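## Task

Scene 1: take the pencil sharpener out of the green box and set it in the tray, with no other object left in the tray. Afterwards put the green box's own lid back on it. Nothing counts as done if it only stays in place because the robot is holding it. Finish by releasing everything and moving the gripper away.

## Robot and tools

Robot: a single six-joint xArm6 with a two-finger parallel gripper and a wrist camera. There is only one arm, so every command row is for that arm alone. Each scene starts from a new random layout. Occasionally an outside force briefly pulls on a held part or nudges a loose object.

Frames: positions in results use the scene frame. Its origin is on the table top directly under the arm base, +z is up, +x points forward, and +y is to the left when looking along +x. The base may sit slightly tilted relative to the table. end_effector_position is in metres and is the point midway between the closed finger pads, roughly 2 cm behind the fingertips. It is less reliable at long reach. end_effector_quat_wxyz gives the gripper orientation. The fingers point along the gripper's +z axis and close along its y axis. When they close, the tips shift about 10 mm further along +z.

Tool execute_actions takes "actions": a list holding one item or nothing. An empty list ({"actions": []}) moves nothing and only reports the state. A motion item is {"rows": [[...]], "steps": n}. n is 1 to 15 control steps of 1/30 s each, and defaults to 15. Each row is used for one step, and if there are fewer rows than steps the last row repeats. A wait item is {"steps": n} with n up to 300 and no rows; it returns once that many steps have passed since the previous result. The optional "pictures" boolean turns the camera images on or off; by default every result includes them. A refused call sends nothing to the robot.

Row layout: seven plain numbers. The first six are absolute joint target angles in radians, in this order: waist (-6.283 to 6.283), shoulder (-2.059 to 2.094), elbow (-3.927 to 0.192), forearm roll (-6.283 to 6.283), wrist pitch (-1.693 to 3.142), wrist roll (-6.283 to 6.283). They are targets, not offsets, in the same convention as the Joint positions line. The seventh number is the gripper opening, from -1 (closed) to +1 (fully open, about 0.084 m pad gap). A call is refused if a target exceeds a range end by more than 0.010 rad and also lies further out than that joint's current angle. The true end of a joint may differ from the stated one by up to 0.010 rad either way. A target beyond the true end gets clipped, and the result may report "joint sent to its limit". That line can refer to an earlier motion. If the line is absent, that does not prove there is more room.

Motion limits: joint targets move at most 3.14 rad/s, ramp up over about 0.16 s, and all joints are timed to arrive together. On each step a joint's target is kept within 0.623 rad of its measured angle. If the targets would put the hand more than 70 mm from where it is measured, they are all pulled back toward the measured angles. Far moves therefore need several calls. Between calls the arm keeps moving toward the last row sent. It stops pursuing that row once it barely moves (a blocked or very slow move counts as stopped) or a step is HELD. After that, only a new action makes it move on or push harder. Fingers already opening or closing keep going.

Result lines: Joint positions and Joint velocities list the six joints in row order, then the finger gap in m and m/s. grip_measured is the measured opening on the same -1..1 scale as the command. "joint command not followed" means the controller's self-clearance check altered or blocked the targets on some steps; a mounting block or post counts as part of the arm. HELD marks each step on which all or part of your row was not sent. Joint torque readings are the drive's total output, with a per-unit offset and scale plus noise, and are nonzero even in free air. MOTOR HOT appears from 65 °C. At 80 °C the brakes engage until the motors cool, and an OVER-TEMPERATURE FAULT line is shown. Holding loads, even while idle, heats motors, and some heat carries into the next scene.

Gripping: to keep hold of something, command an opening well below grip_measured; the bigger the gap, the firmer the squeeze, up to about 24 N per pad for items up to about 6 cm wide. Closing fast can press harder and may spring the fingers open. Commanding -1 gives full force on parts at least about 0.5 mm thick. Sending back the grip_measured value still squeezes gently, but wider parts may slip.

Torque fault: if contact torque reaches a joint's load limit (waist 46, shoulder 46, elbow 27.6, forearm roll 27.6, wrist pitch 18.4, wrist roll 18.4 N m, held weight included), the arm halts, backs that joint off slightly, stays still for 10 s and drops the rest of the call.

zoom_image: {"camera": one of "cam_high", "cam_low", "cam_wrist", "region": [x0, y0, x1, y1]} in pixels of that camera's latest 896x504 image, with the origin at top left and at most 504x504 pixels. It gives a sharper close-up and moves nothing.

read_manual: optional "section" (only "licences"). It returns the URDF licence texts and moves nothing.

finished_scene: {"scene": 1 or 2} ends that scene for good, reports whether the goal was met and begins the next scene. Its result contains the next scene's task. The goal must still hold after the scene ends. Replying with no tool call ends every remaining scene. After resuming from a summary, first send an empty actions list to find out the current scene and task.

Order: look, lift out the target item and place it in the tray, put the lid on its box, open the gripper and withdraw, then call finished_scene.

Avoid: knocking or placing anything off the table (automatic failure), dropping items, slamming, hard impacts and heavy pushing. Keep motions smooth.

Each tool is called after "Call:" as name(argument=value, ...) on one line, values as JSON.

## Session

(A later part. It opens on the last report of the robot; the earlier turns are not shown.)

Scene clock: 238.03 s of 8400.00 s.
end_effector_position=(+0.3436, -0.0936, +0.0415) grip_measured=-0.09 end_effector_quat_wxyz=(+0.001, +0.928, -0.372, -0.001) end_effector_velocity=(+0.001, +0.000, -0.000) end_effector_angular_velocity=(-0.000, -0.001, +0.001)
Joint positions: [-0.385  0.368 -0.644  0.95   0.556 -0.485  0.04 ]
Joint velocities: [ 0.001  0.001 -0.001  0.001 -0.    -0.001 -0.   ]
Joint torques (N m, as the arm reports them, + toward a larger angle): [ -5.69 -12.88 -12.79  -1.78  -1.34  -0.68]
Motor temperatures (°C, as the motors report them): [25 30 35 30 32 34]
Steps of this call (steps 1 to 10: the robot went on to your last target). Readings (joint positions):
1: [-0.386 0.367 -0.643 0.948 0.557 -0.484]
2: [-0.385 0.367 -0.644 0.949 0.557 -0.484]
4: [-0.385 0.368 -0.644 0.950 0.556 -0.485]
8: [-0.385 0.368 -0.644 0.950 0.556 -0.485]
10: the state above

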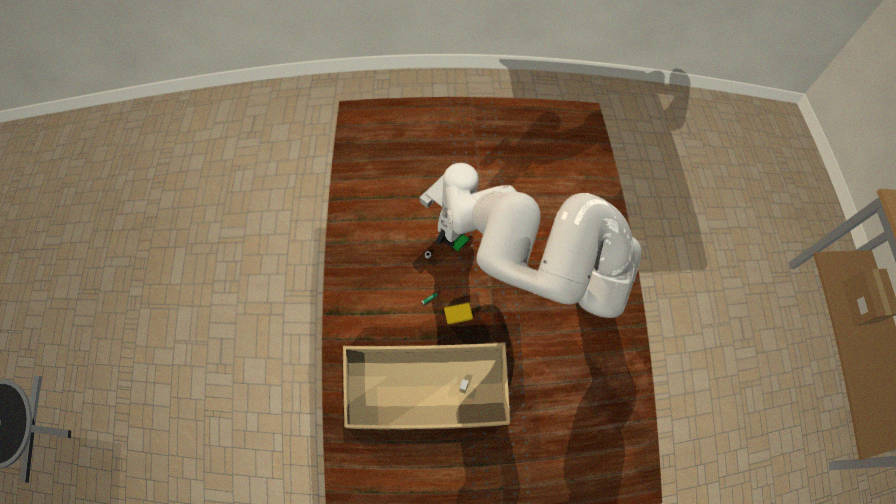

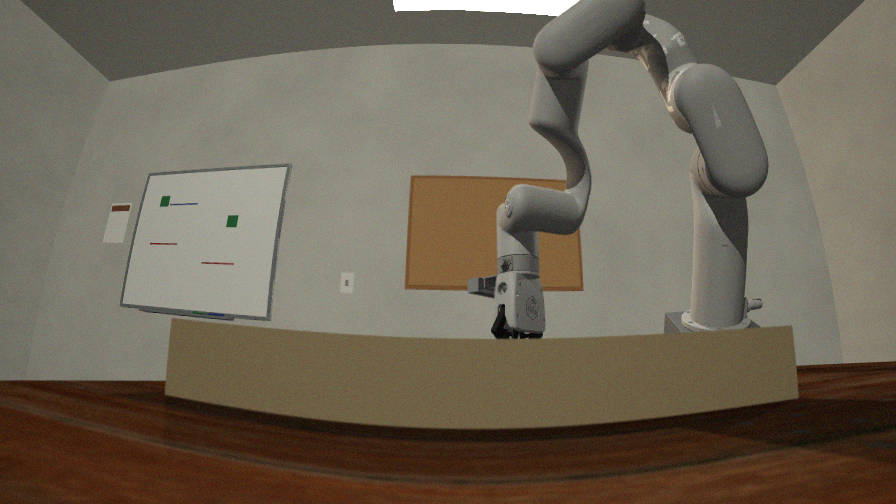

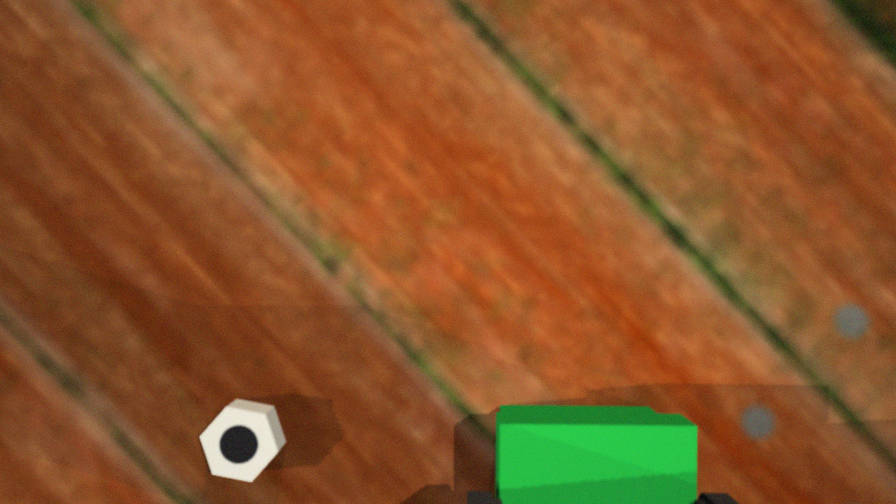

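Seated without resistance. Release and lift.

Call:
execute_actions(actions=[{"rows":[[-0.385,0.368,-0.6445,0.95,0.556,-0.485,1]],"steps":10}], pictures=false)

Call:
execute_actions(actions=[{"rows":[[-0.5,-0.05,-0.5,0.65,0.78,-0.3,1]]}], pictures=false)

Call:
execute_actions(actions=[{"steps":15}])

Scene clock: 242.67 s of 8400.00 s.
end_effector_position=(+0.3436, -0.0936, +0.0415) grip_measured=+1.00 end_effector_quat_wxyz=(+0.001, +0.928, -0.372, -0.001) end_effector_velocity=(-0.000, +0.000, +0.000) end_effector_angular_velocity=(+0.000, -0.000, -0.001)
Joint positions: [-0.385  0.368 -0.644  0.95   0.556 -0.485  0.084]
Joint velocities: [-0.    -0.001  0.     0.     0.     0.001  0.   ]
Joint torques (N m, as the arm reports them, + toward a larger angle): [ -5.78 -12.73 -12.92  -1.84  -1.37  -0.73]
Motor temperatures (°C, as the motors report them): [25 30 35 30 32 34]
Steps of this call (steps 1 to 15: the robot went on to your last target; steps 16 to 90: nothing new was sent; then 1.30 s passed at rest; steps 91 to 100: all 10 steps of this action). Readings (joint positions):
91: [-0.385 0.368 -0.644 0.950 0.556 -0.485]
92: [-0.385 0.368 -0.644 0.950 0.556 -0.485]
94: [-0.385 0.368 -0.644 0.950 0.556 -0.485]
98: [-0.385 0.368 -0.644 0.950 0.556 -0.485]
100: the state above

Scene clock: 243.17 s of 8400.00 s.
end_effector_position=(+0.3261, -0.0579, +0.1398) grip_measured=+1.00 end_effector_quat_wxyz=(-0.003, +0.940, -0.341, +0.003) end_effector_velocity=(-0.022, +0.007, -0.002) end_effector_angular_velocity=(+0.018, +0.051, -0.011)
Joint positions: [-0.499 -0.045 -0.501  0.654  0.777 -0.303  0.084]
Joint velocities: [-0.013 -0.033  0.036 -0.051  0.044  0.035 -0.   ]
Joint torques (N m, as the arm reports them, + toward a larger angle): [ -4.01  -8.2  -18.88  -1.61  -1.56  -0.58]
Motor temperatures (°C, as the motors report them): [25 30 35 30 32 34]
Steps of this call (steps 1 to 15: all 15 steps of this action). Readings (joint positions):
1: [-0.385 0.368 -0.644 0.949 0.556 -0.485]
2: [-0.387 0.362 -0.641 0.944 0.561 -0.481]
4: [-0.402 0.308 -0.619 0.902 0.593 -0.455]
8: [-0.461 0.090 -0.552 0.752 0.703 -0.363]
15: the state above

Scene clock: 243.67 s of 8400.00 s.
end_effector_position=(+0.3258, -0.0577, +0.1410) grip_measured=+1.00 end_effector_quat_wxyz=(-0.002, +0.940, -0.341, +0.003) end_effector_velocity=(+0.001, -0.000, +0.001) end_effector_angular_velocity=(-0.001, -0.002, +0.001)
Joint positions: [-0.5   -0.05  -0.5    0.65   0.78  -0.3    0.084]
Joint velocities: [-0.    -0.001 -0.001 -0.     0.    -0.    -0.   ]
Joint torques (N m, as the arm reports them, + toward a larger angle): [ -4.28  -8.92 -18.06  -1.75  -1.33  -0.7 ]
Motor temperatures (°C, as the motors report them): [25 30 35 30 32 34]
Steps of this call (steps 1 to 15: the robot went on to your last target). Readings (joint positions):
1: [-0.499 -0.046 -0.500 0.653 0.778 -0.302]
2: [-0.499 -0.046 -0.500 0.652 0.779 -0.301]
4: [-0.499 -0.047 -0.500 0.651 0.780 -0.301]
8: [-0.500 -0.049 -0.500 0.650 0.780 -0.300]
15: the state above
The arm was judged still, so your last target was given up. Only a new action makes it travel on or press farther. Fingers that are still opening or closing keep moving.

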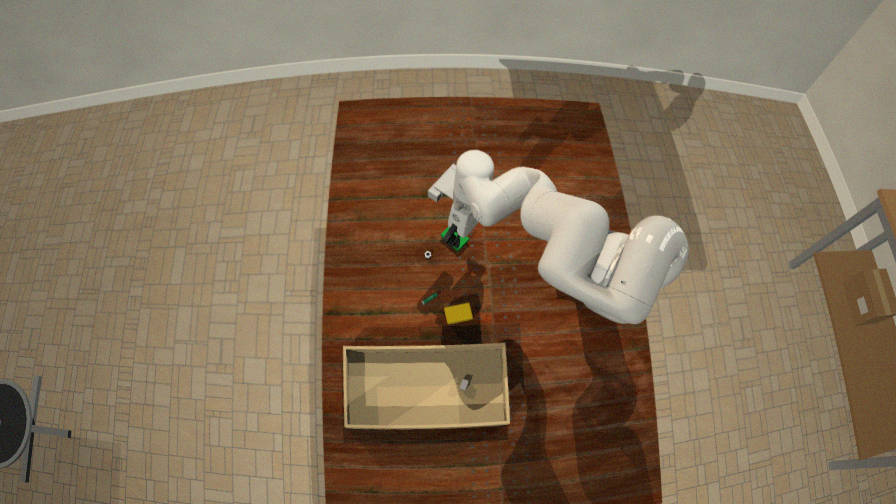

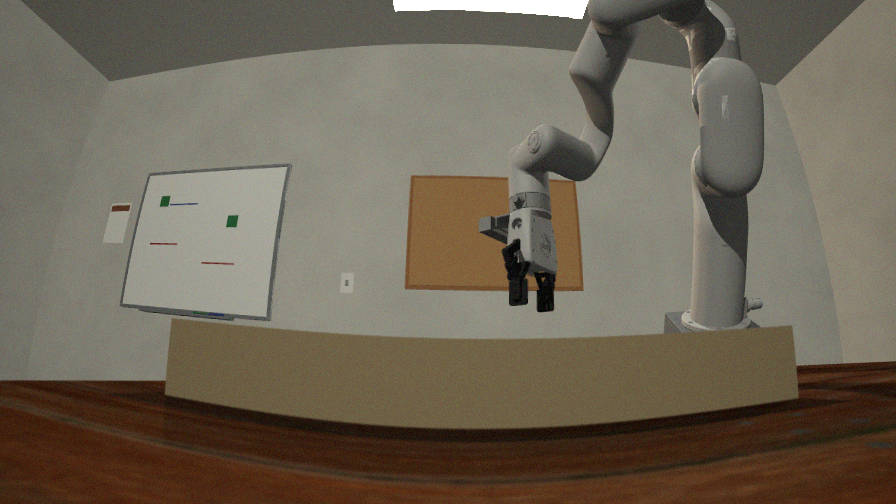

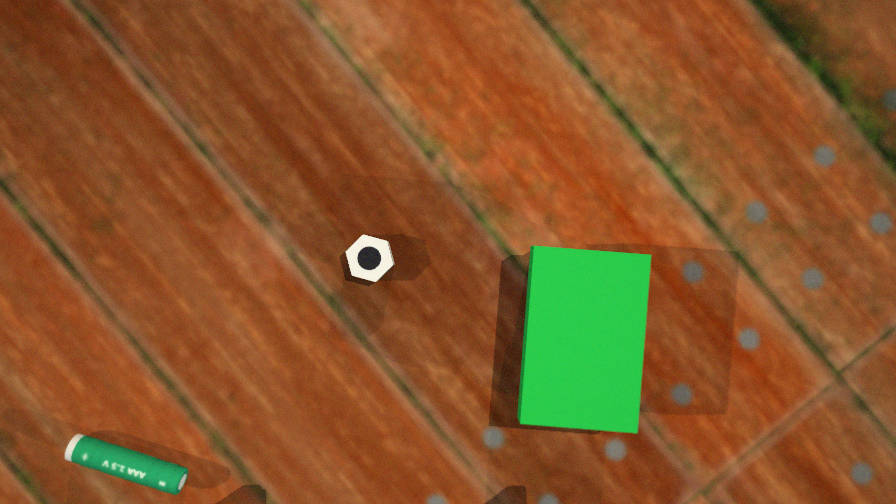

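Call:
finished_scene(scene=1)

The scene is finished: the task was done.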